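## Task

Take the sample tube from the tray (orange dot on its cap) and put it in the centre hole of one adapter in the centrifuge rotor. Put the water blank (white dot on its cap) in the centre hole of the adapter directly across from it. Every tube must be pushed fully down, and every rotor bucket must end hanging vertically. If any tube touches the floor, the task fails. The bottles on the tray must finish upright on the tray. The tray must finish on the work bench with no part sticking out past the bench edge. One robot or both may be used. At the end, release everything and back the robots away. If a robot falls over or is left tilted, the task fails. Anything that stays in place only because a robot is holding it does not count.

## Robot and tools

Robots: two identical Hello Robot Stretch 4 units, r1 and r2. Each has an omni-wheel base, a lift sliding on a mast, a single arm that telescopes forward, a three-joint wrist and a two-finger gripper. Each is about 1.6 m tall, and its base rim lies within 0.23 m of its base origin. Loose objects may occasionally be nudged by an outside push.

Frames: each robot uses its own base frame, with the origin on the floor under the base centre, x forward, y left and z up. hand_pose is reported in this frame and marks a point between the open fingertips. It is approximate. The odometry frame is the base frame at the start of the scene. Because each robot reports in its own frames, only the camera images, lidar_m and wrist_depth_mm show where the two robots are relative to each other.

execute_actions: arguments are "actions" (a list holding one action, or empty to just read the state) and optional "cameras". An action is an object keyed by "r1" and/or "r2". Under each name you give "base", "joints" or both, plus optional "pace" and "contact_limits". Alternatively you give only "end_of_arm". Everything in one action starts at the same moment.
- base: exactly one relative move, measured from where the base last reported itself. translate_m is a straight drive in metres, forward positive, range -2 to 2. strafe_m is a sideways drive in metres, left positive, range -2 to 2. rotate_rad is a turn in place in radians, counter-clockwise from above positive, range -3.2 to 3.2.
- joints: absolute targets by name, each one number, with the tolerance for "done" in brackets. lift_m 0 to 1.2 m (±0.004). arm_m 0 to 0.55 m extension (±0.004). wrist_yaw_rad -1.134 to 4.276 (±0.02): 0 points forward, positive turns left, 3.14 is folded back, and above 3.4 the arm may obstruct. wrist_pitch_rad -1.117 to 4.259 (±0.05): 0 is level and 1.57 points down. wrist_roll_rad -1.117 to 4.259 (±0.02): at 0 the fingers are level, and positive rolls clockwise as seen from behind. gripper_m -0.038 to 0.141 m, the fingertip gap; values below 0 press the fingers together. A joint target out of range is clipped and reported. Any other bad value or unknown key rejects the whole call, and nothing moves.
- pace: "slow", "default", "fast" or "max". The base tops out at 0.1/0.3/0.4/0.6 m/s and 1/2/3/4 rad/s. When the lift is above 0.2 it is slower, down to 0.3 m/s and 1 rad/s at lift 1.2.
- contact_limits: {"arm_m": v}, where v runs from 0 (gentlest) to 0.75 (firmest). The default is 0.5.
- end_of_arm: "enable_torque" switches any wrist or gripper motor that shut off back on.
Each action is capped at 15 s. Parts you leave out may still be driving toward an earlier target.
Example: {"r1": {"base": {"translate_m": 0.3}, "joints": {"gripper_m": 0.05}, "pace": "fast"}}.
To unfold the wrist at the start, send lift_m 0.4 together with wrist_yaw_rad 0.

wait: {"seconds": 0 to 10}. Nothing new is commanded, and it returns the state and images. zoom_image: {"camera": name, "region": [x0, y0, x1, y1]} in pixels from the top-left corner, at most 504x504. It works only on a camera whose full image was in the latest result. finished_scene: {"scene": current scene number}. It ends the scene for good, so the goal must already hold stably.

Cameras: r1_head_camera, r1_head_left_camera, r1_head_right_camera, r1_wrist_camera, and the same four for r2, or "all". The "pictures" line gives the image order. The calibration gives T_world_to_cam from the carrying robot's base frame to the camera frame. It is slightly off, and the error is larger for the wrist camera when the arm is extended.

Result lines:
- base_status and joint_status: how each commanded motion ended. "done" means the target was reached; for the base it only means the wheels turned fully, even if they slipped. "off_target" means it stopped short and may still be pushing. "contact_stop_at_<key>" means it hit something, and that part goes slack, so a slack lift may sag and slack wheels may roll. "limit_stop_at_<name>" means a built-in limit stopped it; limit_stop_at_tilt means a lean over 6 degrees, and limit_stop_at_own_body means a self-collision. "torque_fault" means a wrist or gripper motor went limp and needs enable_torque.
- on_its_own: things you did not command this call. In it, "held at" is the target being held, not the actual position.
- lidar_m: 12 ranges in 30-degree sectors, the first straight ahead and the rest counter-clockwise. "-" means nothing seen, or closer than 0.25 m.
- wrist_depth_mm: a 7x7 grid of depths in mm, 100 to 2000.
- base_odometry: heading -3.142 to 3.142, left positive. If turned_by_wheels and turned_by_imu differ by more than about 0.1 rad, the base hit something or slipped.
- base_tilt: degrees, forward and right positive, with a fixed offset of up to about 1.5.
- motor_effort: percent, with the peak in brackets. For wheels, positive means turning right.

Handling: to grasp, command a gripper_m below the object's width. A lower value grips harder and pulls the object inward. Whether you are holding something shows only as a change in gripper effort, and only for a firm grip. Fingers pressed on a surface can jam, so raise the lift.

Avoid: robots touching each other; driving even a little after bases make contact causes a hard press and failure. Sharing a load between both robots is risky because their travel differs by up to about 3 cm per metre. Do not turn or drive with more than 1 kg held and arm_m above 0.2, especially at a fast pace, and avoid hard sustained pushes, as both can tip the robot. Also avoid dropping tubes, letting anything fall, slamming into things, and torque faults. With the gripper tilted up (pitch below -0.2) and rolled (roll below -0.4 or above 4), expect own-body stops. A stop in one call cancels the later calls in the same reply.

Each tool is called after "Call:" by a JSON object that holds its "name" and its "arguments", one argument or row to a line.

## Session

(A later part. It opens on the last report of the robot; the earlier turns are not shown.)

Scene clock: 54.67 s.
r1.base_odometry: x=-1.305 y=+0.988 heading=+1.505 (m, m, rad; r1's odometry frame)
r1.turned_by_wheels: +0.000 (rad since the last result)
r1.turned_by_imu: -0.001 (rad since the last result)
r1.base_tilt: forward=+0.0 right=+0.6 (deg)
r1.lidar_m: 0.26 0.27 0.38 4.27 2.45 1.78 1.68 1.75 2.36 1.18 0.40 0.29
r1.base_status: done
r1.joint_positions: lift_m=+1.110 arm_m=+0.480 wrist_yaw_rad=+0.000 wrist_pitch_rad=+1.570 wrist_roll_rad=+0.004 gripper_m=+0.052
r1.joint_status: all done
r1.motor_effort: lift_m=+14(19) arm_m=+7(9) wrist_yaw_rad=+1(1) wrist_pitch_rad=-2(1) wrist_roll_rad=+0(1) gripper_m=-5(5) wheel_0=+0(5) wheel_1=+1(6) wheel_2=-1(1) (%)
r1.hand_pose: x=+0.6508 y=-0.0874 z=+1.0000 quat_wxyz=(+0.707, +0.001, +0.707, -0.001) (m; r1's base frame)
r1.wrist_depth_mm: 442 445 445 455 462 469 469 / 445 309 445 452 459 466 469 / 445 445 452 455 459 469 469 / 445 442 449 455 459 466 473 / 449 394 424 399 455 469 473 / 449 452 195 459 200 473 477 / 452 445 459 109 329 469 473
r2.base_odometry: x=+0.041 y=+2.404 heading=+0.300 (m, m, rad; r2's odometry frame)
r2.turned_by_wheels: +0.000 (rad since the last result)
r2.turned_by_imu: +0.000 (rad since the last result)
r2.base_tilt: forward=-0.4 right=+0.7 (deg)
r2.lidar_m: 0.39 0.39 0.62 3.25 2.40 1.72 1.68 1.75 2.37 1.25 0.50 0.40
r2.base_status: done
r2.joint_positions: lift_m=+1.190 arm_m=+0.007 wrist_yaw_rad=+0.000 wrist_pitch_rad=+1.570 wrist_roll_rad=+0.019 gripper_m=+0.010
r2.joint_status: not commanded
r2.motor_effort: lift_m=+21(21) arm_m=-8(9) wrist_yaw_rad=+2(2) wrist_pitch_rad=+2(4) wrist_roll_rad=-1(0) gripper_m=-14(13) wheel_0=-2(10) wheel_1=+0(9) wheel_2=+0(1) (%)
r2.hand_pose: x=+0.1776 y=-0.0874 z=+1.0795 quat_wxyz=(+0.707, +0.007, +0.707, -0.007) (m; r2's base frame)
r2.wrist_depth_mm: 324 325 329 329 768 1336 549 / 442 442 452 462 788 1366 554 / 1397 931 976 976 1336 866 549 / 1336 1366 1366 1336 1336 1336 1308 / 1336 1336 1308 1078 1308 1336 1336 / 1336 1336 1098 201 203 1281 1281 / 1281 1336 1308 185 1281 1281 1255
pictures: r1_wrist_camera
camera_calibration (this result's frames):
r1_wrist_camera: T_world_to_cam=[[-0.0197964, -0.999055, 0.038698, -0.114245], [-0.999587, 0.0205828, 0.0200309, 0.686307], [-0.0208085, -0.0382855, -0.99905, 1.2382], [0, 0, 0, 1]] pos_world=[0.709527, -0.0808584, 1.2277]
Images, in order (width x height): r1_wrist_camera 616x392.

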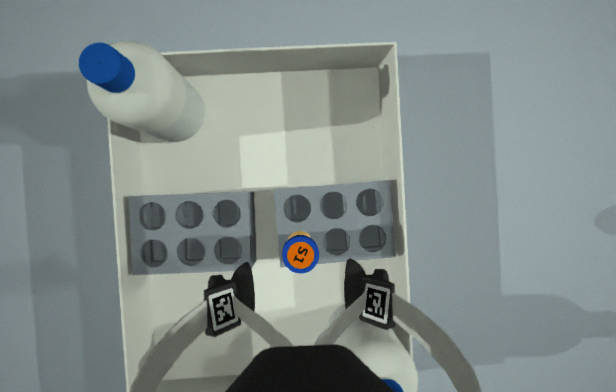

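Call:
{"name": "execute_actions", "arguments": {
  "actions": [
    {"r2":{"base":{"strafe_m":0.9},"pace":"max"},"r1":{"base":{"translate_m":-0.002},"joints":{"lift_m":0.98}}}
  ],
  "cameras": ["r1_wrist_camera","r2_head_right_camera"]
}}

Scene clock: 61.03 s.
r1.base_odometry: x=-1.305 y=+0.986 heading=+1.505 (m, m, rad; r1's odometry frame)
r1.turned_by_wheels: +0.000 (rad since the last result)
r1.turned_by_imu: -0.001 (rad since the last result)
r1.base_tilt: forward=+0.0 right=+0.7 (deg)
r1.lidar_m: 0.26 0.29 0.37 4.28 2.46 1.78 1.69 1.75 2.37 1.22 0.41 0.28
r1.base_status: done
r1.joint_positions: lift_m=+0.980 arm_m=+0.480 wrist_yaw_rad=+0.000 wrist_pitch_rad=+1.570 wrist_roll_rad=+0.004 gripper_m=+0.052
r1.joint_status: all done
r1.motor_effort: lift_m=+13(13) arm_m=+7(7) wrist_yaw_rad=+0(1) wrist_pitch_rad=+1(1) wrist_roll_rad=+1(0) gripper_m=-2(5) wheel_0=+1(3) wheel_1=+1(2) wheel_2=+0(4) (%)
r1.hand_pose: x=+0.6509 y=-0.0874 z=+0.8701 quat_wxyz=(+0.707, +0.001, +0.707, -0.001) (m; r1's base frame)
r1.wrist_depth_mm: 182 265 322 324 324 334 336 / 214 266 322 325 329 334 338 / 286 322 324 327 329 336 338 / 281 315 324 322 297 338 338 / 265 265 294 270 273 338 340 / 272 294 196 209 200 338 343 / 300 324 327 109 303 340 342
r2.base_odometry: x=-0.224 y=+3.264 heading=+0.300 (m, m, rad; r2's odometry frame)
r2.turned_by_wheels: +0.000 (rad since the last result)
r2.turned_by_imu: +0.002 (rad since the last result)
r2.base_tilt: forward=-0.3 right=+0.8 (deg)
r2.lidar_m: 3.06 3.17 2.42 2.35 2.41 1.75 1.68 1.72 2.40 1.32 0.60 0.58
r2.base_status: done
r2.joint_positions: lift_m=+1.190 arm_m=+0.007 wrist_yaw_rad=+0.000 wrist_pitch_rad=+1.570 wrist_roll_rad=+0.019 gripper_m=+0.010
r2.joint_status: not commanded
r2.motor_effort: lift_m=+21(21) arm_m=-9(8) wrist_yaw_rad=+2(1) wrist_pitch_rad=+2(3) wrist_roll_rad=-1(0) gripper_m=-14(13) wheel_0=-1(12) wheel_1=+0(10) wheel_2=+0(0) (%)
r2.hand_pose: x=+0.1776 y=-0.0874 z=+1.0796 quat_wxyz=(+0.707, +0.007, +0.707, -0.007) (m; r2's base frame)
r2.wrist_depth_mm: 1397 1366 1336 1366 1336 778 621 / 1336 1366 1366 1366 1336 759 707 / 1366 1366 1336 1308 1308 1060 1118 / 1397 1366 1336 1336 1366 1336 1308 / 1308 1336 1336 1098 1336 1308 1308 / 1366 1308 1098 201 202 1281 1281 / 1336 1336 1281 185 1281 1308 1229
pictures: r1_wrist_camera, r2_head_right_camera
camera_calibration (this result's frames):
r1_wrist_camera: T_world_to_cam=[[-0.0197966, -0.999055, 0.038698, -0.109216], [-0.999587, 0.0205831, 0.0200308, 0.688925], [-0.0208084, -0.0382855, -0.99905, 1.10838], [0, 0, 0, 1]] pos_world=[0.709543, -0.0808585, 1.09775]
Images, in order (width x height): r1_wrist_camera 616x392, r2_head_right_camera 420x672.

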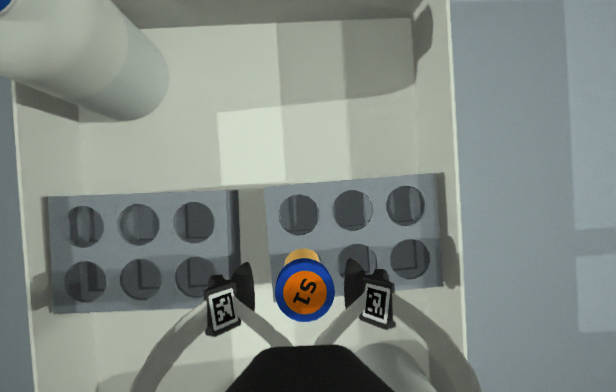

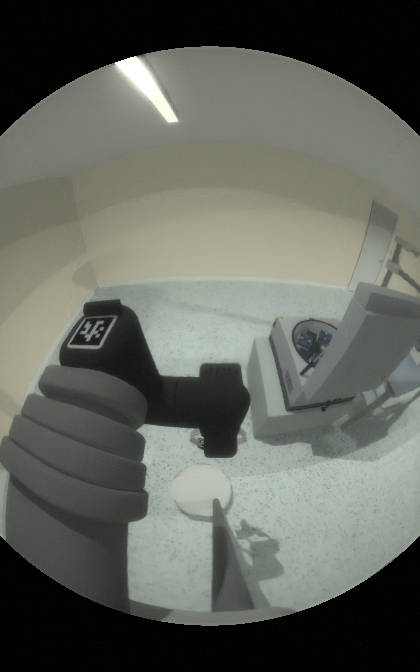

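Call:
{"name": "execute_actions", "arguments": {
  "actions": [
    {"r2":{"base":{"translate_m":0.74},"pace":"max"},"r1":{"base":{"strafe_m":-0.003},"joints":{"gripper_m":0.012}}}
  ],
  "cameras": ["r1_wrist_camera"]
}}

Call:
{"name": "execute_actions", "arguments": {
  "actions": [
    {"r2":{"base":{"rotate_rad":-1.575},"pace":"fast"},"r1":{"joints":{"lift_m":1.2},"pace":"fast"}}
  ],
  "cameras": ["r1_wrist_camera","r2_wrist_camera","r2_head_right_camera"]
}}

Scene clock: 67.47 s.
r1.base_odometry: x=-1.302 y=+0.986 heading=+1.505 (m, m, rad; r1's odometry frame)
r1.turned_by_wheels: +0.000 (rad since the last result)
r1.turned_by_imu: -0.002 (rad since the last result)
r1.base_tilt: forward=+0.0 right=+0.7 (deg)
r1.lidar_m: 0.27 0.28 0.38 4.29 2.43 1.78 1.69 1.76 2.35 1.20 0.41 0.28
r1.base_status: done
r1.joint_positions: lift_m=+0.980 arm_m=+0.480 wrist_yaw_rad=+0.000 wrist_pitch_rad=+1.570 wrist_roll_rad=+0.004 gripper_m=+0.012
r1.joint_status: all done
r1.motor_effort: lift_m=+13(13) arm_m=+7(7) wrist_yaw_rad=-2(0) wrist_pitch_rad=+0(2) wrist_roll_rad=+1(2) gripper_m=-15(16) wheel_0=+0(7) wheel_1=+0(5) wheel_2=+0(1) (%)
r1.hand_pose: x=+0.6509 y=-0.0874 z=+0.8701 quat_wxyz=(+0.707, +0.001, +0.707, -0.001) (m; r1's base frame)
r1.wrist_depth_mm: 183 274 320 322 324 334 336 / 213 272 324 325 327 334 338 / 291 320 325 325 327 336 338 / 273 296 325 324 291 338 340 / 267 265 300 267 272 338 340 / 278 293 190 202 190 338 342 / 290 324 327 109 304 340 342
r2.base_odometry: x=+0.482 y=+3.483 heading=+0.300 (m, m, rad; r2's odometry frame)
r2.turned_by_wheels: +0.000 (rad since the last result)
r2.turned_by_imu: +0.001 (rad since the last result)
r2.base_tilt: forward=-0.3 right=+0.8 (deg)
r2.lidar_m: 2.32 2.42 2.43 2.34 2.44 2.53 2.43 2.52 0.38 0.37 0.41 2.40
r2.base_status: done
r2.joint_positions: lift_m=+1.190 arm_m=+0.007 wrist_yaw_rad=+0.000 wrist_pitch_rad=+1.570 wrist_roll_rad=+0.019 gripper_m=+0.010
r2.joint_status: not commanded
r2.motor_effort: lift_m=+21(21) arm_m=-9(9) wrist_yaw_rad=+1(1) wrist_pitch_rad=+2(2) wrist_roll_rad=-1(0) gripper_m=-11(12) wheel_0=+3(4) wheel_1=+2(6) wheel_2=-2(12) (%)
r2.hand_pose: x=+0.1776 y=-0.0874 z=+1.0796 quat_wxyz=(+0.707, +0.007, +0.707, -0.007) (m; r2's base frame)
r2.wrist_depth_mm: 1366 1366 1366 1366 1366 1336 1366 / 1397 1366 1397 1336 1397 1336 1366 / 1397 1366 1366 1336 1308 1336 1308 / 1336 1308 1366 1336 1336 778 654 / 1366 1336 1336 1118 1336 759 654 / 1366 1336 1098 201 202 741 654 / 1308 1336 1281 185 1160 741 654
pictures: r1_wrist_camera
camera_calibration (this result's frames):
r1_wrist_camera: T_world_to_cam=[[-0.0197967, -0.999055, 0.038698, -0.109216], [-0.999587, 0.0205831, 0.0200308, 0.688927], [-0.0208084, -0.0382855, -0.99905, 1.10838], [0, 0, 0, 1]] pos_world=[0.709545, -0.0808585, 1.09775]
Images, in order (width x height): r1_wrist_camera 616x392.

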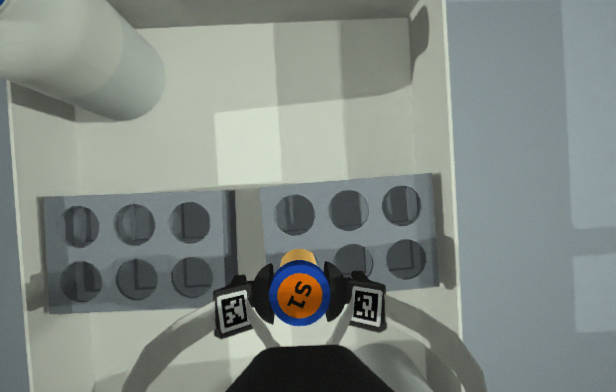

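Scene clock: 70.27 s.
r1.base_odometry: x=-1.302 y=+0.986 heading=+1.505 (m, m, rad; r1's odometry frame)
r1.turned_by_wheels: +0.000 (rad since the last result)
r1.turned_by_imu: -0.001 (rad since the last result)
r1.base_tilt: forward=+0.0 right=+0.7 (deg)
r1.lidar_m: 0.27 0.28 0.39 4.27 2.44 1.77 1.69 1.77 2.38 1.20 0.40 0.28
r1.base_status: not commanded
r1.joint_positions: lift_m=+1.200 arm_m=+0.480 wrist_yaw_rad=+0.000 wrist_pitch_rad=+1.570 wrist_roll_rad=+0.004 gripper_m=+0.012
r1.joint_status: all done
r1.motor_effort: lift_m=+22(23) arm_m=+7(7) wrist_yaw_rad=+0(1) wrist_pitch_rad=-1(1) wrist_roll_rad=+1(1) gripper_m=-17(17) wheel_0=+0(0) wheel_1=-1(1) wheel_2=+0(0) (%)
r1.hand_pose: x=+0.6509 y=-0.0874 z=+1.0894 quat_wxyz=(+0.707, +0.001, +0.707, -0.001) (m; r1's base frame)
r1.wrist_depth_mm: 530 535 535 539 549 554 559 / 530 530 539 544 544 554 559 / 530 535 539 539 549 559 564 / 535 535 530 539 549 559 554 / 535 539 535 488 559 559 569 / 535 544 190 202 190 559 564 / 539 539 525 109 554 564 569
r2.base_odometry: x=+0.482 y=+3.483 heading=-1.274 (m, m, rad; r2's odometry frame)
r2.turned_by_wheels: -1.574 (rad since the last result)
r2.turned_by_imu: -1.562 (rad since the last result)
r2.base_tilt: forward=-0.3 right=+0.9 (deg)
r2.lidar_m: 0.39 0.39 2.45 2.35 2.45 2.44 2.33 2.42 2.51 2.37 2.48 0.39
r2.base_status: done
r2.joint_positions: lift_m=+1.190 arm_m=+0.007 wrist_yaw_rad=+0.000 wrist_pitch_rad=+1.570 wrist_roll_rad=+0.019 gripper_m=+0.010
r2.joint_status: not commanded
r2.motor_effort: lift_m=+21(21) arm_m=-8(9) wrist_yaw_rad=+1(1) wrist_pitch_rad=+1(3) wrist_roll_rad=+0(0) gripper_m=-13(14) wheel_0=+4(7) wheel_1=+2(6) wheel_2=+2(7) (%)
r2.hand_pose: x=+0.1776 y=-0.0874 z=+1.0796 quat_wxyz=(+0.707, +0.007, +0.707, -0.007) (m; r2's base frame)
r2.wrist_depth_mm: 1366 554 554 564 569 1336 1336 / 1397 788 778 778 778 1336 1336 / 1336 788 788 809 960 1308 1336 / 1336 1366 1336 1366 1336 1308 1281 / 1366 1366 1366 1118 1308 1308 1281 / 1308 1308 1078 202 202 1308 1308 / 1336 1308 1308 185 1308 1281 1308
pictures: r1_wrist_camera, r2_head_right_camera, r2_wrist_camera
camera_calibration (this result's frames):
r1_wrist_camera: T_world_to_cam=[[-0.0197963, -0.999055, 0.038698, -0.117703], [-0.999587, 0.0205827, 0.0200308, 0.684539], [-0.0208084, -0.0382855, -0.99905, 1.32747], [0, 0, 0, 1]] pos_world=[0.709549, -0.0808584, 1.31706]
r2_wrist_camera: T_world_to_cam=[[-0.0351054, -0.999032, -0.0265114, -0.0462938], [-0.999018, 0.0357981, -0.0261198, 0.273723], [0.0270436, 0.0255684, -0.999307, 1.30181], [0, 0, 0, 1]] pos_world=[0.236624, -0.0893329, 1.30683]
Images, in order (width x height): r1_wrist_camera 616x392, r2_head_right_camera 420x672, r2_wrist_camera 616x392.

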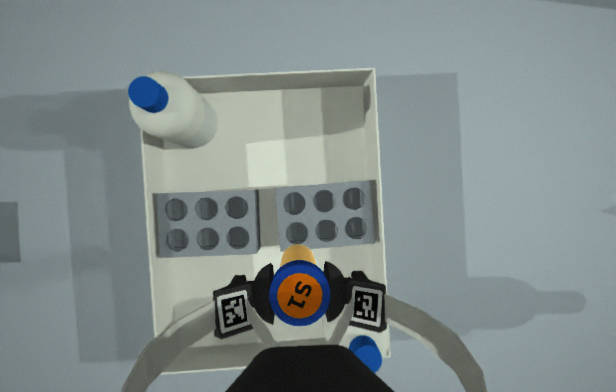

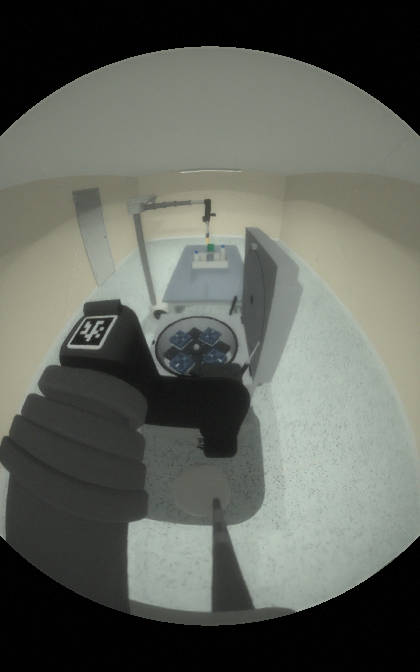

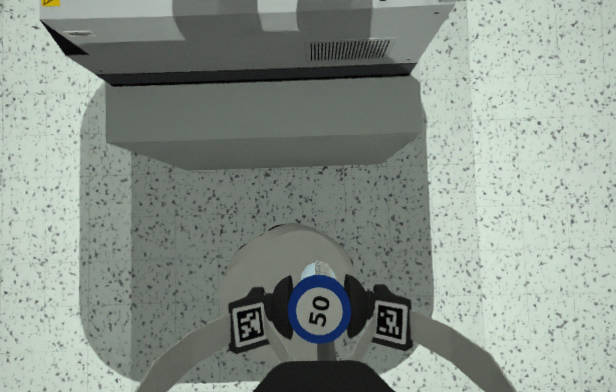

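Call:
{"name": "execute_actions", "arguments": {
  "actions": [
    {"r2":{"base":{"translate_m":0.11},"joints":{"arm_m":0.38},"pace":"fast"},"r1":{"base":{"strafe_m":-0.6},"joints":{"arm_m":0.2},"pace":"max"}}
  ],
  "cameras": ["r2_wrist_camera","r2_head_right_camera"]
}}

Scene clock: 78.60 s.
r1.base_odometry: x=-0.703 y=+0.946 heading=+1.505 (m, m, rad; r1's odometry frame)
r1.turned_by_wheels: +0.000 (rad since the last result)
r1.turned_by_imu: -0.001 (rad since the last result)
r1.base_tilt: forward=+0.0 right=+0.7 (deg)
r1.lidar_m: 0.27 0.29 0.40 1.04 2.43 1.74 1.66 1.72 2.34 3.83 0.45 0.31
r1.base_status: done
r1.joint_positions: lift_m=+1.200 arm_m=+0.201 wrist_yaw_rad=+0.000 wrist_pitch_rad=+1.570 wrist_roll_rad=+0.004 gripper_m=+0.012
r1.joint_status: all done
r1.motor_effort: lift_m=+22(22) arm_m=-7(7) wrist_yaw_rad=-3(0) wrist_pitch_rad=-2(2) wrist_roll_rad=+0(1) gripper_m=-15(15) wheel_0=-1(8) wheel_1=+2(8) wheel_2=+0(1) (%)
r1.hand_pose: x=+0.3723 y=-0.0874 z=+1.0894 quat_wxyz=(+0.707, +0.001, +0.707, -0.001) (m; r1's base frame)
r1.wrist_depth_mm: 530 535 539 544 759 683 517 / 530 535 539 544 759 691 517 / 530 539 539 549 768 707 517 / 530 535 544 549 778 723 521 / 539 539 544 549 1336 1336 1336 / 1281 1281 190 202 190 1308 1336 / 1281 1281 1098 109 1308 1336 1366
r2.base_odometry: x=+0.515 y=+3.378 heading=-1.274 (m, m, rad; r2's odometry frame)
r2.turned_by_wheels: +0.000 (rad since the last result)
r2.turned_by_imu: +0.000 (rad since the last result)
r2.base_tilt: forward=-0.4 right=+0.7 (deg)
r2.lidar_m: 0.27 0.30 0.40 2.35 2.45 2.56 2.45 2.53 2.51 2.37 0.38 0.29
r2.base_status: done
r2.joint_positions: lift_m=+1.190 arm_m=+0.378 wrist_yaw_rad=+0.000 wrist_pitch_rad=+1.570 wrist_roll_rad=+0.019 gripper_m=+0.010
r2.joint_status: all done
r2.motor_effort: lift_m=+21(21) arm_m=+9(8) wrist_yaw_rad=-1(0) wrist_pitch_rad=+4(3) wrist_roll_rad=+0(1) gripper_m=-14(13) wheel_0=+1(7) wheel_1=+2(8) wheel_2=+0(10) (%)
r2.hand_pose: x=+0.5497 y=-0.0874 z=+1.0796 quat_wxyz=(+0.707, +0.007, +0.707, -0.006) (m; r2's base frame)
r2.wrist_depth_mm: 525 525 564 517 512 373 254 / 517 564 580 580 508 373 254 / 530 580 569 574 504 375 256 / 530 569 564 574 504 379 258 / 512 559 564 559 496 384 262 / 500 500 544 201 203 389 264 / 1308 496 492 185 473 319 266
pictures: r2_head_right_camera, r2_wrist_camera
camera_calibration (this result's frames):
r2_wrist_camera: T_world_to_cam=[[-0.0346682, -0.999047, -0.0265188, -0.0334669], [-0.999027, 0.0353664, -0.0263305, 0.645591], [0.0272432, 0.0255801, -0.999301, 1.29163], [0, 0, 0, 1]] pos_world=[0.608615, -0.0893074, 1.30684]
Images, in order (width x height): r2_head_right_camera 420x672, r2_wrist_camera 616x392.

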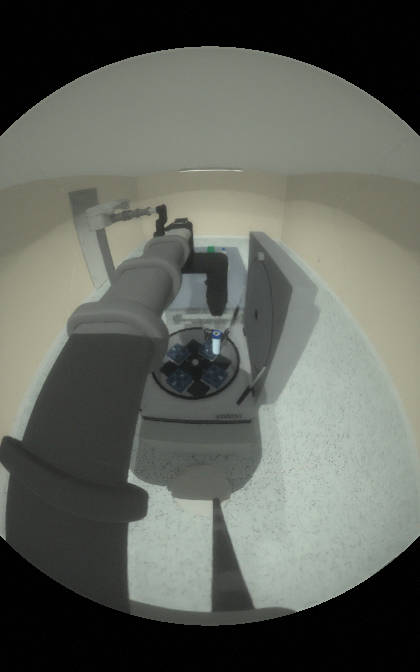

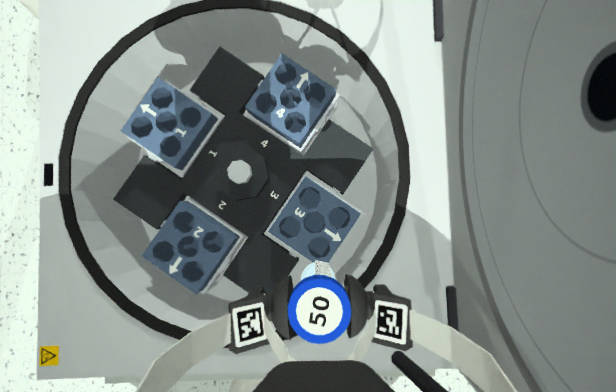

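Call:
{"name": "execute_actions", "arguments": {
  "actions": [
    {"r2":{"base":{"strafe_m":0.002},"joints":{"arm_m":0.425,"lift_m":1.0}},"r1":{"base":{"strafe_m":-0.564},"pace":"max"}}
  ],
  "cameras": ["r2_wrist_camera","r1_wrist_camera"]
}}

Call:
{"name": "zoom_image", "arguments": {
  "camera": "r2_wrist_camera",
  "region": [230, 180, 410, 340]
}}

Scene clock: 84.10 s.
r1.base_odometry: x=-0.141 y=+0.909 heading=+1.505 (m, m, rad; r1's odometry frame)
r1.turned_by_wheels: +0.000 (rad since the last result)
r1.turned_by_imu: -0.001 (rad since the last result)
r1.base_tilt: forward=-0.1 right=+0.7 (deg)
r1.lidar_m: 0.29 0.31 0.43 1.12 2.44 1.76 1.66 1.72 2.33 3.27 0.45 0.31
r1.base_status: done
r1.joint_positions: lift_m=+1.200 arm_m=+0.201 wrist_yaw_rad=+0.000 wrist_pitch_rad=+1.570 wrist_roll_rad=+0.004 gripper_m=+0.012
r1.joint_status: not commanded
r1.motor_effort: lift_m=+22(22) arm_m=-7(8) wrist_yaw_rad=-1(0) wrist_pitch_rad=-1(1) wrist_roll_rad=+0(2) gripper_m=-17(14) wheel_0=+1(8) wheel_1=+0(8) wheel_2=+0(1) (%)
r1.hand_pose: x=+0.3723 y=-0.0874 z=+1.0894 quat_wxyz=(+0.707, +0.001, +0.707, -0.001) (m; r1's base frame)
r1.wrist_depth_mm: 1255 1078 559 559 569 554 1308 / 1281 1255 559 564 564 544 1098 / 1229 1255 500 569 569 517 1118 / 1229 1078 500 504 508 512 1308 / 715 1281 1182 544 1336 1336 1366 / 1281 1281 189 202 190 1308 1336 / 1281 1281 1098 109 1336 1308 1336
r2.base_odometry: x=+0.517 y=+3.378 heading=-1.274 (m, m, rad; r2's odometry frame)
r2.turned_by_wheels: +0.000 (rad since the last result)
r2.turned_by_imu: +0.000 (rad since the last result)
r2.base_tilt: forward=-0.3 right=+0.8 (deg)
r2.lidar_m: 0.26 0.28 0.40 2.34 2.44 2.54 2.42 2.54 2.51 2.37 0.40 0.27
r2.base_status: done
r2.joint_positions: lift_m=+1.000 arm_m=+0.423 wrist_yaw_rad=+0.000 wrist_pitch_rad=+1.570 wrist_roll_rad=+0.019 gripper_m=+0.010
r2.joint_status: all done
r2.motor_effort: lift_m=+16(18) arm_m=+9(10) wrist_yaw_rad=+0(0) wrist_pitch_rad=+2(1) wrist_roll_rad=+0(0) gripper_m=-14(13) wheel_0=-1(7) wheel_1=+0(7) wheel_2=+0(0) (%)
r2.hand_pose: x=+0.5946 y=-0.0874 z=+0.8900 quat_wxyz=(+0.707, +0.007, +0.707, -0.007) (m; r2's base frame)
r2.wrist_depth_mm: 362 413 421 397 317 314 268 / 375 382 382 355 377 310 270 / 370 375 377 377 375 309 271 / 379 377 355 375 404 306 272 / 379 373 373 343 399 304 274 / 382 345 355 201 203 303 278 / 353 343 366 185 298 298 281
pictures: r1_wrist_camera, r2_wrist_camera
camera_calibration (this result's frames):
r1_wrist_camera: T_world_to_cam=[[-0.0200406, -0.99905, 0.0387049, -0.123133], [-0.999575, 0.0208406, 0.0203791, 0.405765], [-0.0211664, -0.03828, -0.999043, 1.32181], [0, 0, 0, 1]] pos_world=[0.431103, -0.0808736, 1.31704]
r2_wrist_camera: T_world_to_cam=[[-0.0349002, -0.999039, -0.0265107, -0.0368056], [-0.999026, 0.0355923, -0.0261003, 0.685297], [0.0270187, 0.025574, -0.999308, 1.10109], [0, 0, 0, 1]] pos_world=[0.653594, -0.0893207, 1.11724]
Images, in order (width x height): r1_wrist_camera 616x392, r2_wrist_camera 616x392.

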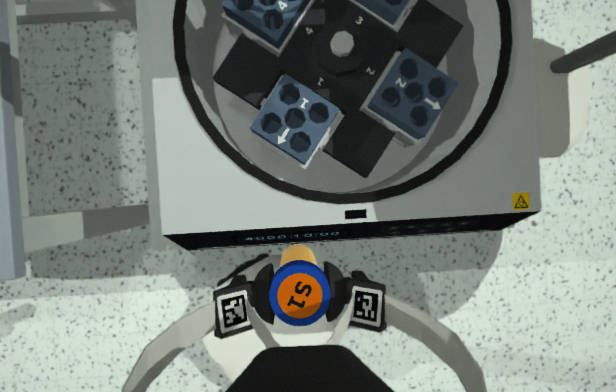

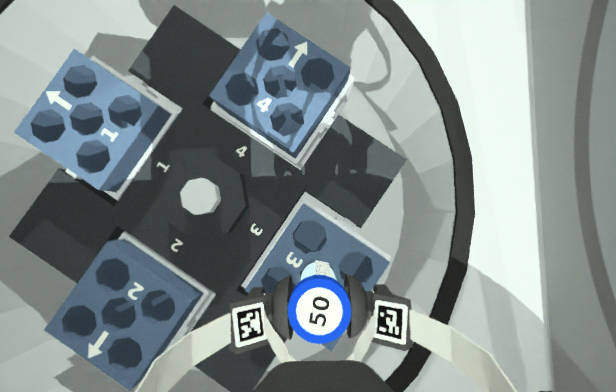

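Region (230, 180, 410, 340) of r2_wrist_camera's 616x392 image, scaled by 2.800.

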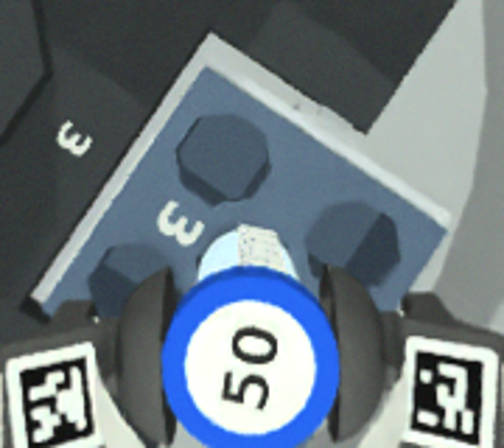

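Call:
{"name": "execute_actions", "arguments": {
  "actions": [
    {"r2":{"base":{"translate_m":-0.004},"joints":{"lift_m":0.915},"pace":"slow"},"r1":{"joints":{"lift_m":1.06}}}
  ],
  "cameras": ["r2_wrist_camera"]
}}

Scene clock: 89.00 s.
r1.base_odometry: x=-0.141 y=+0.909 heading=+1.505 (m, m, rad; r1's odometry frame)
r1.turned_by_wheels: +0.000 (rad since the last result)
r1.turned_by_imu: -0.001 (rad since the last result)
r1.base_tilt: forward=+0.0 right=+0.6 (deg)
r1.lidar_m: 0.29 0.31 0.44 1.09 2.45 1.74 1.66 1.73 2.32 3.28 0.45 0.31
r1.base_status: not commanded
r1.joint_positions: lift_m=+1.060 arm_m=+0.201 wrist_yaw_rad=+0.000 wrist_pitch_rad=+1.570 wrist_roll_rad=+0.004 gripper_m=+0.012
r1.joint_status: all done
r1.motor_effort: lift_m=+14(20) arm_m=-7(7) wrist_yaw_rad=+2(1) wrist_pitch_rad=-2(2) wrist_roll_rad=+0(1) gripper_m=-17(17) wheel_0=+0(0) wheel_1=+0(0) wheel_2=+0(0) (%)
r1.hand_pose: x=+0.3723 y=-0.0874 z=+0.9501 quat_wxyz=(+0.707, +0.001, +0.707, -0.001) (m; r1's base frame)
r1.wrist_depth_mm: 1138 355 421 424 427 430 392 / 1098 355 462 418 430 430 373 / 1118 359 368 433 430 427 377 / 1118 359 364 364 370 375 375 / 1138 436 389 366 466 1182 1182 / 1118 1160 190 202 190 1205 1205 / 1138 1118 946 109 1160 1182 1205
r2.base_odometry: x=+0.515 y=+3.382 heading=-1.274 (m, m, rad; r2's odometry frame)
r2.turned_by_wheels: +0.000 (rad since the last result)
r2.turned_by_imu: +0.000 (rad since the last result)
r2.base_tilt: forward=-0.3 right=+0.8 (deg)
r2.lidar_m: 0.27 0.29 0.43 2.35 2.43 2.57 2.42 2.52 2.50 2.37 0.41 0.28
r2.base_status: done
r2.joint_positions: lift_m=+0.915 arm_m=+0.423 wrist_yaw_rad=+0.000 wrist_pitch_rad=+1.570 wrist_roll_rad=+0.019 gripper_m=+0.010
r2.joint_status: all done
r2.motor_effort: lift_m=+15(15) arm_m=+9(8) wrist_yaw_rad=+1(1) wrist_pitch_rad=+3(2) wrist_roll_rad=+0(0) gripper_m=-15(13) wheel_0=-4(5) wheel_1=-2(3) wheel_2=+4(7) (%)
r2.hand_pose: x=+0.5946 y=-0.0874 z=+0.8050 quat_wxyz=(+0.707, +0.007, +0.707, -0.007) (m; r2's base frame)
r2.wrist_depth_mm: 289 298 272 267 304 227 227 / 271 294 293 286 357 235 224 / 277 293 293 290 289 252 223 / 293 270 273 287 362 255 220 / 289 287 286 259 343 243 220 / 258 276 283 201 202 220 217 / 259 259 282 200 258 213 216
pictures: r2_wrist_camera
camera_calibration (this result's frames):
r2_wrist_camera: T_world_to_cam=[[-0.0349, -0.999039, -0.0265107, -0.0390583], [-0.999026, 0.0355922, -0.0261003, 0.683081], [0.0270187, 0.025574, -0.999308, 1.01618], [0, 0, 0, 1]] pos_world=[0.653596, -0.0893207, 1.03227]
Images, in order (width x height): r2_wrist_camera 616x392.

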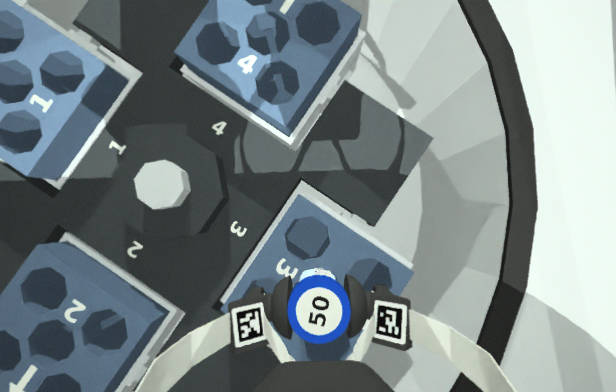

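Call:
{"name": "execute_actions", "arguments": {
  "actions": [
    {"r2":{"joints":{"gripper_m":0.05,"lift_m":0.91}}}
  ],
  "cameras": ["r2_wrist_camera"]
}}

Call:
{"name": "execute_actions", "arguments": {
  "actions": [
    {"r2":{"joints":{"lift_m":1.1},"pace":"fast"}}
  ],
  "cameras": ["r2_wrist_camera"]
}}

Call:
{"name": "execute_actions", "arguments": {
  "actions": [
    {"r2":{"base":{"translate_m":-0.3},"joints":{"arm_m":0.01},"pace":"max"},"r1":{"joints":{"arm_m":0.363}}}
  ],
  "cameras": ["r1_wrist_camera"]
}}

Call:
{"name": "zoom_image", "arguments": {
  "camera": "r1_wrist_camera",
  "region": [210, 160, 390, 320]
}}

Scene clock: 93.83 s.
r1.base_odometry: x=-0.141 y=+0.909 heading=+1.505 (m, m, rad; r1's odometry frame)
r1.turned_by_wheels: +0.000 (rad since the last result)
r1.turned_by_imu: -0.001 (rad since the last result)
r1.base_tilt: forward=+0.1 right=+0.8 (deg)
r1.lidar_m: 0.29 0.31 0.44 1.11 2.44 1.75 1.66 1.72 2.32 3.28 0.43 0.32
r1.base_status: not commanded
r1.joint_positions: lift_m=+1.060 arm_m=+0.201 wrist_yaw_rad=+0.000 wrist_pitch_rad=+1.570 wrist_roll_rad=+0.004 gripper_m=+0.012
r1.joint_status: not commanded
r1.motor_effort: lift_m=+14(14) arm_m=-7(7) wrist_yaw_rad=+0(3) wrist_pitch_rad=-3(1) wrist_roll_rad=+1(0) gripper_m=-16(14) wheel_0=+0(0) wheel_1=+0(0) wheel_2=+0(0) (%)
r1.hand_pose: x=+0.3723 y=-0.0874 z=+0.9501 quat_wxyz=(+0.707, +0.001, +0.707, -0.001) (m; r1's base frame)
r1.wrist_depth_mm: 1138 357 424 424 427 433 392 / 1138 357 462 418 430 427 375 / 1138 359 368 433 430 430 375 / 1118 362 364 364 370 373 377 / 1138 436 389 366 469 1182 1205 / 1118 1138 190 202 190 1182 1205 / 1138 1138 946 109 1182 1182 1205
r2.base_odometry: x=+0.515 y=+3.382 heading=-1.274 (m, m, rad; r2's odometry frame)
r2.turned_by_wheels: +0.000 (rad since the last result)
r2.turned_by_imu: +0.000 (rad since the last result)
r2.base_tilt: forward=-0.4 right=+0.7 (deg)
r2.lidar_m: 0.27 0.29 0.42 2.35 2.43 2.54 2.42 2.54 2.50 2.36 0.39 0.28
r2.base_status: not commanded
r2.joint_positions: lift_m=+0.910 arm_m=+0.423 wrist_yaw_rad=+0.000 wrist_pitch_rad=+1.570 wrist_roll_rad=+0.019 gripper_m=+0.050
r2.joint_status: all done
r2.motor_effort: lift_m=+16(14) arm_m=+9(9) wrist_yaw_rad=+0(0) wrist_pitch_rad=+3(2) wrist_roll_rad=+0(0) gripper_m=-3(15) wheel_0=-4(4) wheel_1=-2(2) wheel_2=+3(3) (%)
r2.hand_pose: x=+0.5946 y=-0.0874 z=+0.8000 quat_wxyz=(+0.707, +0.007, +0.707, -0.007) (m; r2's base frame)
r2.wrist_depth_mm: 267 290 268 268 304 223 223 / 264 289 279 287 355 235 220 / 276 289 286 285 283 251 219 / 287 265 276 282 359 253 216 / 286 282 282 254 340 243 215 / 255 273 279 223 211 220 213 / 254 268 278 158 265 208 212
pictures: r2_wrist_camera
camera_calibration (this result's frames):
r2_wrist_camera: T_world_to_cam=[[-0.0349004, -0.999039, -0.0265107, -0.0391911], [-0.999026, 0.0355925, -0.0261, 0.68295], [0.0270185, 0.025574, -0.999308, 1.01116], [0, 0, 0, 1]] pos_world=[0.653597, -0.0893208, 1.02725]
Images, in order (width x height): r2_wrist_camera 616x392.

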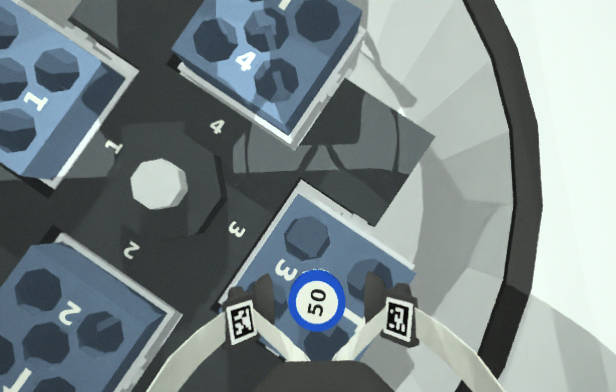

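Scene clock: 95.37 s.
r1.base_odometry: x=-0.141 y=+0.909 heading=+1.505 (m, m, rad; r1's odometry frame)
r1.turned_by_wheels: +0.000 (rad since the last result)
r1.turned_by_imu: +0.000 (rad since the last result)
r1.base_tilt: forward=+0.0 right=+0.7 (deg)
r1.lidar_m: 0.29 0.31 0.43 1.10 2.46 1.74 1.66 1.73 2.33 3.28 0.45 0.32
r1.base_status: not commanded
r1.joint_positions: lift_m=+1.060 arm_m=+0.201 wrist_yaw_rad=+0.000 wrist_pitch_rad=+1.570 wrist_roll_rad=+0.004 gripper_m=+0.012
r1.joint_status: not commanded
r1.motor_effort: lift_m=+14(14) arm_m=-7(7) wrist_yaw_rad=+0(0) wrist_pitch_rad=-1(1) wrist_roll_rad=-1(1) gripper_m=-16(15) wheel_0=+0(0) wheel_1=+0(0) wheel_2=+0(0) (%)
r1.hand_pose: x=+0.3723 y=-0.0874 z=+0.9501 quat_wxyz=(+0.707, +0.001, +0.707, -0.001) (m; r1's base frame)
r1.wrist_depth_mm: 1118 355 418 427 430 433 392 / 1118 357 462 418 427 427 375 / 1138 357 368 430 433 430 375 / 1118 357 364 366 370 373 375 / 1160 436 389 366 466 1182 1205 / 1138 1138 190 202 190 1182 1205 / 1138 1138 960 109 1182 1182 1205
r2.base_odometry: x=+0.515 y=+3.382 heading=-1.274 (m, m, rad; r2's odometry frame)
r2.turned_by_wheels: +0.000 (rad since the last result)
r2.turned_by_imu: +0.000 (rad since the last result)
r2.base_tilt: forward=-0.4 right=+0.9 (deg)
r2.lidar_m: 0.26 0.28 0.41 2.35 2.44 2.55 2.44 2.52 2.51 2.37 0.41 0.28
r2.base_status: not commanded
r2.joint_positions: lift_m=+1.100 arm_m=+0.423 wrist_yaw_rad=+0.000 wrist_pitch_rad=+1.570 wrist_roll_rad=+0.019 gripper_m=+0.050
r2.joint_status: all done
r2.motor_effort: lift_m=+21(21) arm_m=+8(9) wrist_yaw_rad=+1(0) wrist_pitch_rad=+3(3) wrist_roll_rad=+0(0) gripper_m=-4(4) wheel_0=-4(4) wheel_1=-2(2) wheel_2=+3(3) (%)
r2.hand_pose: x=+0.5946 y=-0.0874 z=+0.9895 quat_wxyz=(+0.707, +0.007, +0.707, -0.007) (m; r2's base frame)
r2.wrist_depth_mm: 427 436 484 430 418 384 262 / 427 496 484 492 415 384 264 / 442 455 480 477 477 387 264 / 455 480 455 473 469 392 266 / 445 484 477 442 442 404 267 / 413 477 442 484 211 399 272 / 407 427 455 157 399 330 274
pictures: r2_wrist_camera
camera_calibration (this result's frames):
r2_wrist_camera: T_world_to_cam=[[-0.0349002, -0.999039, -0.0265107, -0.034166], [-0.999026, 0.0355923, -0.0261, 0.687902], [0.0270185, 0.025574, -0.999308, 1.20058], [0, 0, 0, 1]] pos_world=[0.653601, -0.0893207, 1.2168]
Images, in order (width x height): r2_wrist_camera 616x392.

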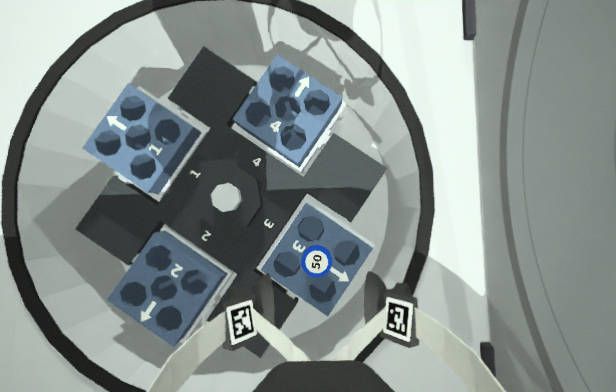

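Scene clock: 97.73 s.
r1.base_odometry: x=-0.141 y=+0.909 heading=+1.505 (m, m, rad; r1's odometry frame)
r1.turned_by_wheels: +0.000 (rad since the last result)
r1.turned_by_imu: -0.001 (rad since the last result)
r1.base_tilt: forward=+0.0 right=+0.8 (deg)
r1.lidar_m: 0.29 0.31 0.43 1.11 2.45 1.74 1.65 1.72 2.32 3.27 0.46 0.31
r1.base_status: not commanded
r1.joint_positions: lift_m=+1.060 arm_m=+0.362 wrist_yaw_rad=+0.000 wrist_pitch_rad=+1.570 wrist_roll_rad=+0.004 gripper_m=+0.012
r1.joint_status: all done
r1.motor_effort: lift_m=+14(14) arm_m=+8(6) wrist_yaw_rad=+1(1) wrist_pitch_rad=+0(1) wrist_roll_rad=-1(0) gripper_m=-16(16) wheel_0=+0(0) wheel_1=+0(0) wheel_2=+0(0) (%)
r1.hand_pose: x=+0.5328 y=-0.0874 z=+0.9501 quat_wxyz=(+0.707, +0.001, +0.707, -0.001) (m; r1's base frame)
r1.wrist_depth_mm: 946 355 427 424 415 421 373 / 1118 357 424 424 427 433 394 / 1118 357 427 424 430 433 404 / 1118 357 427 427 430 415 392 / 1138 359 427 402 433 439 377 / 750 362 190 202 190 384 377 / 1118 362 364 109 373 377 379
r2.base_odometry: x=+0.428 y=+3.669 heading=-1.275 (m, m, rad; r2's odometry frame)
r2.turned_by_wheels: +0.000 (rad since the last result)
r2.turned_by_imu: -0.001 (rad since the last result)
r2.base_tilt: forward=-0.4 right=+0.7 (deg)
r2.lidar_m: 0.58 0.61 2.43 2.35 2.44 2.23 2.13 2.21 2.50 2.39 2.49 0.60
r2.base_status: done
r2.joint_positions: lift_m=+1.100 arm_m=+0.012 wrist_yaw_rad=+0.000 wrist_pitch_rad=+1.570 wrist_roll_rad=+0.019 gripper_m=+0.050
r2.joint_status: all done
r2.motor_effort: lift_m=+21(21) arm_m=-8(9) wrist_yaw_rad=+1(1) wrist_pitch_rad=+3(1) wrist_roll_rad=+0(0) gripper_m=-4(4) wheel_0=-3(10) wheel_1=-3(7) wheel_2=+0(11) (%)
r2.hand_pose: x=+0.1825 y=-0.0874 z=+0.9895 quat_wxyz=(+0.707, +0.007, +0.707, -0.007) (m; r2's base frame)
r2.wrist_depth_mm: 1281 699 699 715 723 1281 1281 / 1255 1281 991 1008 1229 1255 1255 / 1229 1281 1281 1255 1229 1255 1205 / 1281 1229 1281 1229 1255 1229 1205 / 1281 1255 1229 1025 1229 1229 1205 / 1255 1229 1008 991 211 1205 1205 / 1229 1255 1025 158 1205 1205 1160
pictures: r1_wrist_camera
camera_calibration (this result's frames):
r1_wrist_camera: T_world_to_cam=[[-0.0198405, -0.999054, 0.038699, -0.114626], [-0.999585, 0.020629, 0.0200844, 0.569246], [-0.0208638, -0.0382845, -0.999049, 1.18584], [0, 0, 0, 1]] pos_world=[0.591476, -0.0808612, 1.17771]
Images, in order (width x height): r1_wrist_camera 616x392.

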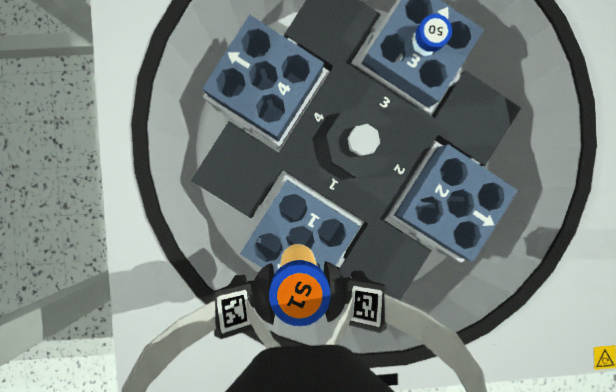

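Region (210, 160, 390, 320) of r1_wrist_camera's 616x392 image, scaled by 2.800.

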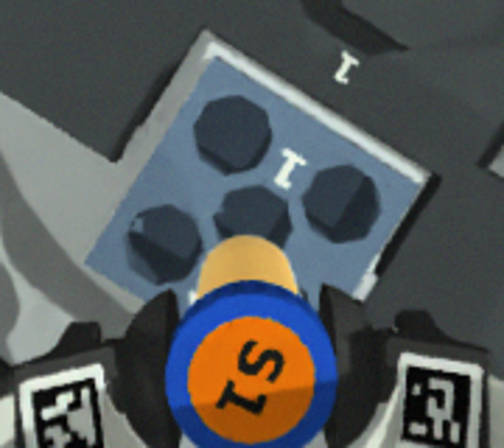

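Call:
{"name": "execute_actions", "arguments": {
  "actions": [
    {"r1":{"base":{"strafe_m":-0.004},"joints":{"arm_m":0.365,"lift_m":0.99}}}
  ],
  "cameras": ["r1_wrist_camera"]
}}

Call:
{"name": "zoom_image", "arguments": {
  "camera": "r1_wrist_camera",
  "region": [210, 160, 390, 320]
}}

Scene clock: 101.07 s.
r1.base_odometry: x=-0.137 y=+0.909 heading=+1.505 (m, m, rad; r1's odometry frame)
r1.turned_by_wheels: +0.000 (rad since the last result)
r1.turned_by_imu: -0.001 (rad since the last result)
r1.base_tilt: forward=+0.0 right=+0.7 (deg)
r1.lidar_m: 0.29 0.31 0.44 1.11 2.44 1.74 1.65 1.73 2.31 3.26 0.46 0.31
r1.base_status: done
r1.joint_positions: lift_m=+0.990 arm_m=+0.364 wrist_yaw_rad=+0.000 wrist_pitch_rad=+1.570 wrist_roll_rad=+0.004 gripper_m=+0.012
r1.joint_status: all done
r1.motor_effort: lift_m=+14(15) arm_m=+8(8) wrist_yaw_rad=-2(1) wrist_pitch_rad=-1(2) wrist_roll_rad=-2(1) gripper_m=-15(15) wheel_0=+1(8) wheel_1=+0(6) wheel_2=+0(1) (%)
r1.hand_pose: x=+0.5348 y=-0.0874 z=+0.8801 quat_wxyz=(+0.707, +0.001, +0.707, -0.001) (m; r1's base frame)
r1.wrist_depth_mm: 287 296 340 353 349 342 357 / 1042 322 353 355 357 364 368 / 1042 330 355 355 338 362 394 / 1060 314 355 359 359 338 359 / 1078 291 389 332 362 347 353 / 647 291 190 201 190 384 314 / 1060 291 294 109 343 301 306
r2.base_odometry: x=+0.428 y=+3.669 heading=-1.275 (m, m, rad; r2's odometry frame)
r2.turned_by_wheels: +0.000 (rad since the last result)
r2.turned_by_imu: +0.000 (rad since the last result)
r2.base_tilt: forward=-0.3 right=+0.8 (deg)
r2.lidar_m: 0.58 0.60 2.43 2.33 2.45 2.22 2.14 2.22 2.51 2.37 2.47 0.60
r2.base_status: not commanded
r2.joint_positions: lift_m=+1.100 arm_m=+0.012 wrist_yaw_rad=+0.000 wrist_pitch_rad=+1.570 wrist_roll_rad=+0.019 gripper_m=+0.050
r2.joint_status: not commanded
r2.motor_effort: lift_m=+21(21) arm_m=-8(8) wrist_yaw_rad=+1(2) wrist_pitch_rad=+0(3) wrist_roll_rad=+0(1) gripper_m=-3(4) wheel_0=-3(4) wheel_1=-3(3) wheel_2=+0(0) (%)
r2.hand_pose: x=+0.1825 y=-0.0874 z=+0.9895 quat_wxyz=(+0.707, +0.007, +0.707, -0.007) (m; r2's base frame)
r2.wrist_depth_mm: 1336 707 691 707 723 1255 1255 / 1308 1281 991 1042 1229 1229 1255 / 1255 1255 1255 1281 1229 1229 1229 / 1255 1255 1255 1255 1229 1229 1205 / 1255 1255 1182 1008 1229 1229 1205 / 1229 1229 991 1008 211 1229 1205 / 1205 1229 1042 158 1205 1205 1182
pictures: r1_wrist_camera
camera_calibration (this result's frames):
r1_wrist_camera: T_world_to_cam=[[-0.0198406, -0.999054, 0.0386993, -0.111878], [-0.999585, 0.0206296, 0.0200967, 0.572636], [-0.0208761, -0.0382845, -0.999049, 1.11596], [0, 0, 0, 1]] pos_world=[0.593475, -0.0808612, 1.10772]
Images, in order (width x height): r1_wrist_camera 616x392.

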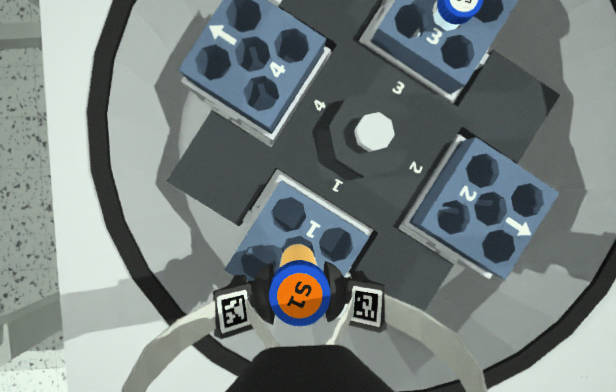

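Region (210, 160, 390, 320) of r1_wrist_camera's 616x392 image, scaled by 2.800.

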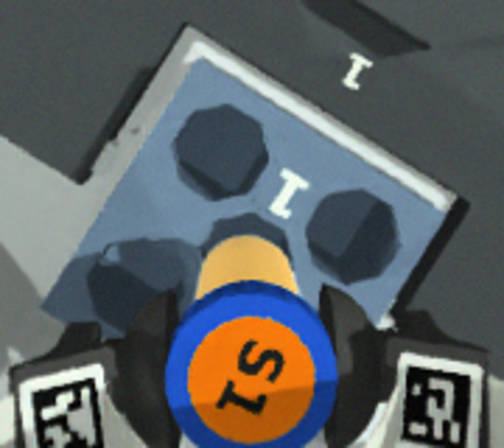

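Call:
{"name": "execute_actions", "arguments": {
  "actions": [
    {"r1":{"base":{"translate_m":0.0015},"joints":{"lift_m":0.912},"pace":"slow"}}
  ],
  "cameras": ["r1_wrist_camera"]
}}

Scene clock: 104.60 s.
r1.base_odometry: x=-0.137 y=+0.911 heading=+1.505 (m, m, rad; r1's odometry frame)
r1.turned_by_wheels: +0.000 (rad since the last result)
r1.turned_by_imu: -0.001 (rad since the last result)
r1.base_tilt: forward=+0.0 right=+0.6 (deg)
r1.lidar_m: 0.28 0.31 0.43 1.10 2.41 1.75 1.66 1.73 2.33 3.27 0.43 0.30
r1.base_status: done
r1.joint_positions: lift_m=+0.912 arm_m=+0.364 wrist_yaw_rad=+0.000 wrist_pitch_rad=+1.570 wrist_roll_rad=+0.004 gripper_m=+0.012
r1.joint_status: all done
r1.motor_effort: lift_m=+13(14) arm_m=+7(8) wrist_yaw_rad=-1(0) wrist_pitch_rad=-1(2) wrist_roll_rad=+0(0) gripper_m=-16(15) wheel_0=+1(1) wheel_1=+0(3) wheel_2=+0(4) (%)
r1.hand_pose: x=+0.5348 y=-0.0874 z=+0.8021 quat_wxyz=(+0.707, +0.001, +0.707, -0.001) (m; r1's base frame)
r1.wrist_depth_mm: 210 270 259 273 278 263 285 / 214 319 276 278 260 285 286 / 212 287 276 279 262 283 286 / 212 281 277 281 282 273 270 / 213 278 334 254 283 282 262 / 213 234 190 202 190 325 297 / 213 212 258 109 327 294 272
r2.base_odometry: x=+0.428 y=+3.669 heading=-1.275 (m, m, rad; r2's odometry frame)
r2.turned_by_wheels: +0.000 (rad since the last result)
r2.turned_by_imu: +0.000 (rad since the last result)
r2.base_tilt: forward=-0.3 right=+0.8 (deg)
r2.lidar_m: 0.57 0.59 2.44 2.33 2.43 2.23 2.15 2.21 2.50 2.39 2.50 0.60
r2.base_status: not commanded
r2.joint_positions: lift_m=+1.100 arm_m=+0.012 wrist_yaw_rad=+0.000 wrist_pitch_rad=+1.570 wrist_roll_rad=+0.019 gripper_m=+0.050
r2.joint_status: not commanded
r2.motor_effort: lift_m=+21(21) arm_m=-8(8) wrist_yaw_rad=+1(1) wrist_pitch_rad=+1(2) wrist_roll_rad=+0(0) gripper_m=-4(3) wheel_0=-3(3) wheel_1=-3(3) wheel_2=+0(0) (%)
r2.hand_pose: x=+0.1825 y=-0.0874 z=+0.9895 quat_wxyz=(+0.707, +0.007, +0.707, -0.007) (m; r2's base frame)
r2.wrist_depth_mm: 1308 707 699 707 723 1229 1255 / 1281 1255 976 1025 1229 1229 1229 / 1255 1281 1255 1255 1229 1229 1229 / 1255 1229 1229 1205 1255 1205 1205 / 1255 1229 1229 1008 1229 1229 1205 / 1255 1255 1008 1008 212 1229 1205 / 1205 1255 991 158 1205 1205 1205
pictures: r1_wrist_camera
camera_calibration (this result's frames):
r1_wrist_camera: T_world_to_cam=[[-0.0198408, -0.999054, 0.0386993, -0.10886], [-0.999585, 0.0206298, 0.0200967, 0.574218], [-0.0208761, -0.0382845, -0.999049, 1.03806], [0, 0, 0, 1]] pos_world=[0.593491, -0.0808612, 1.02975]
Images, in order (width x height): r1_wrist_camera 616x392.

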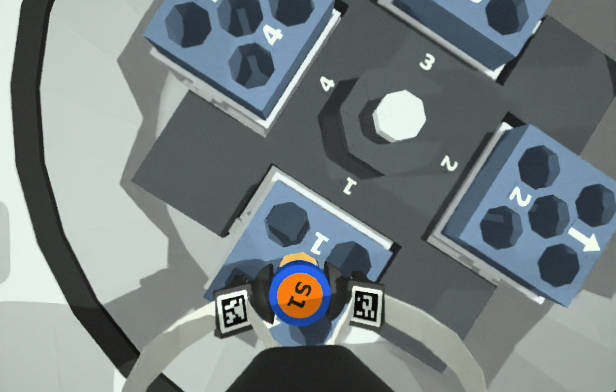

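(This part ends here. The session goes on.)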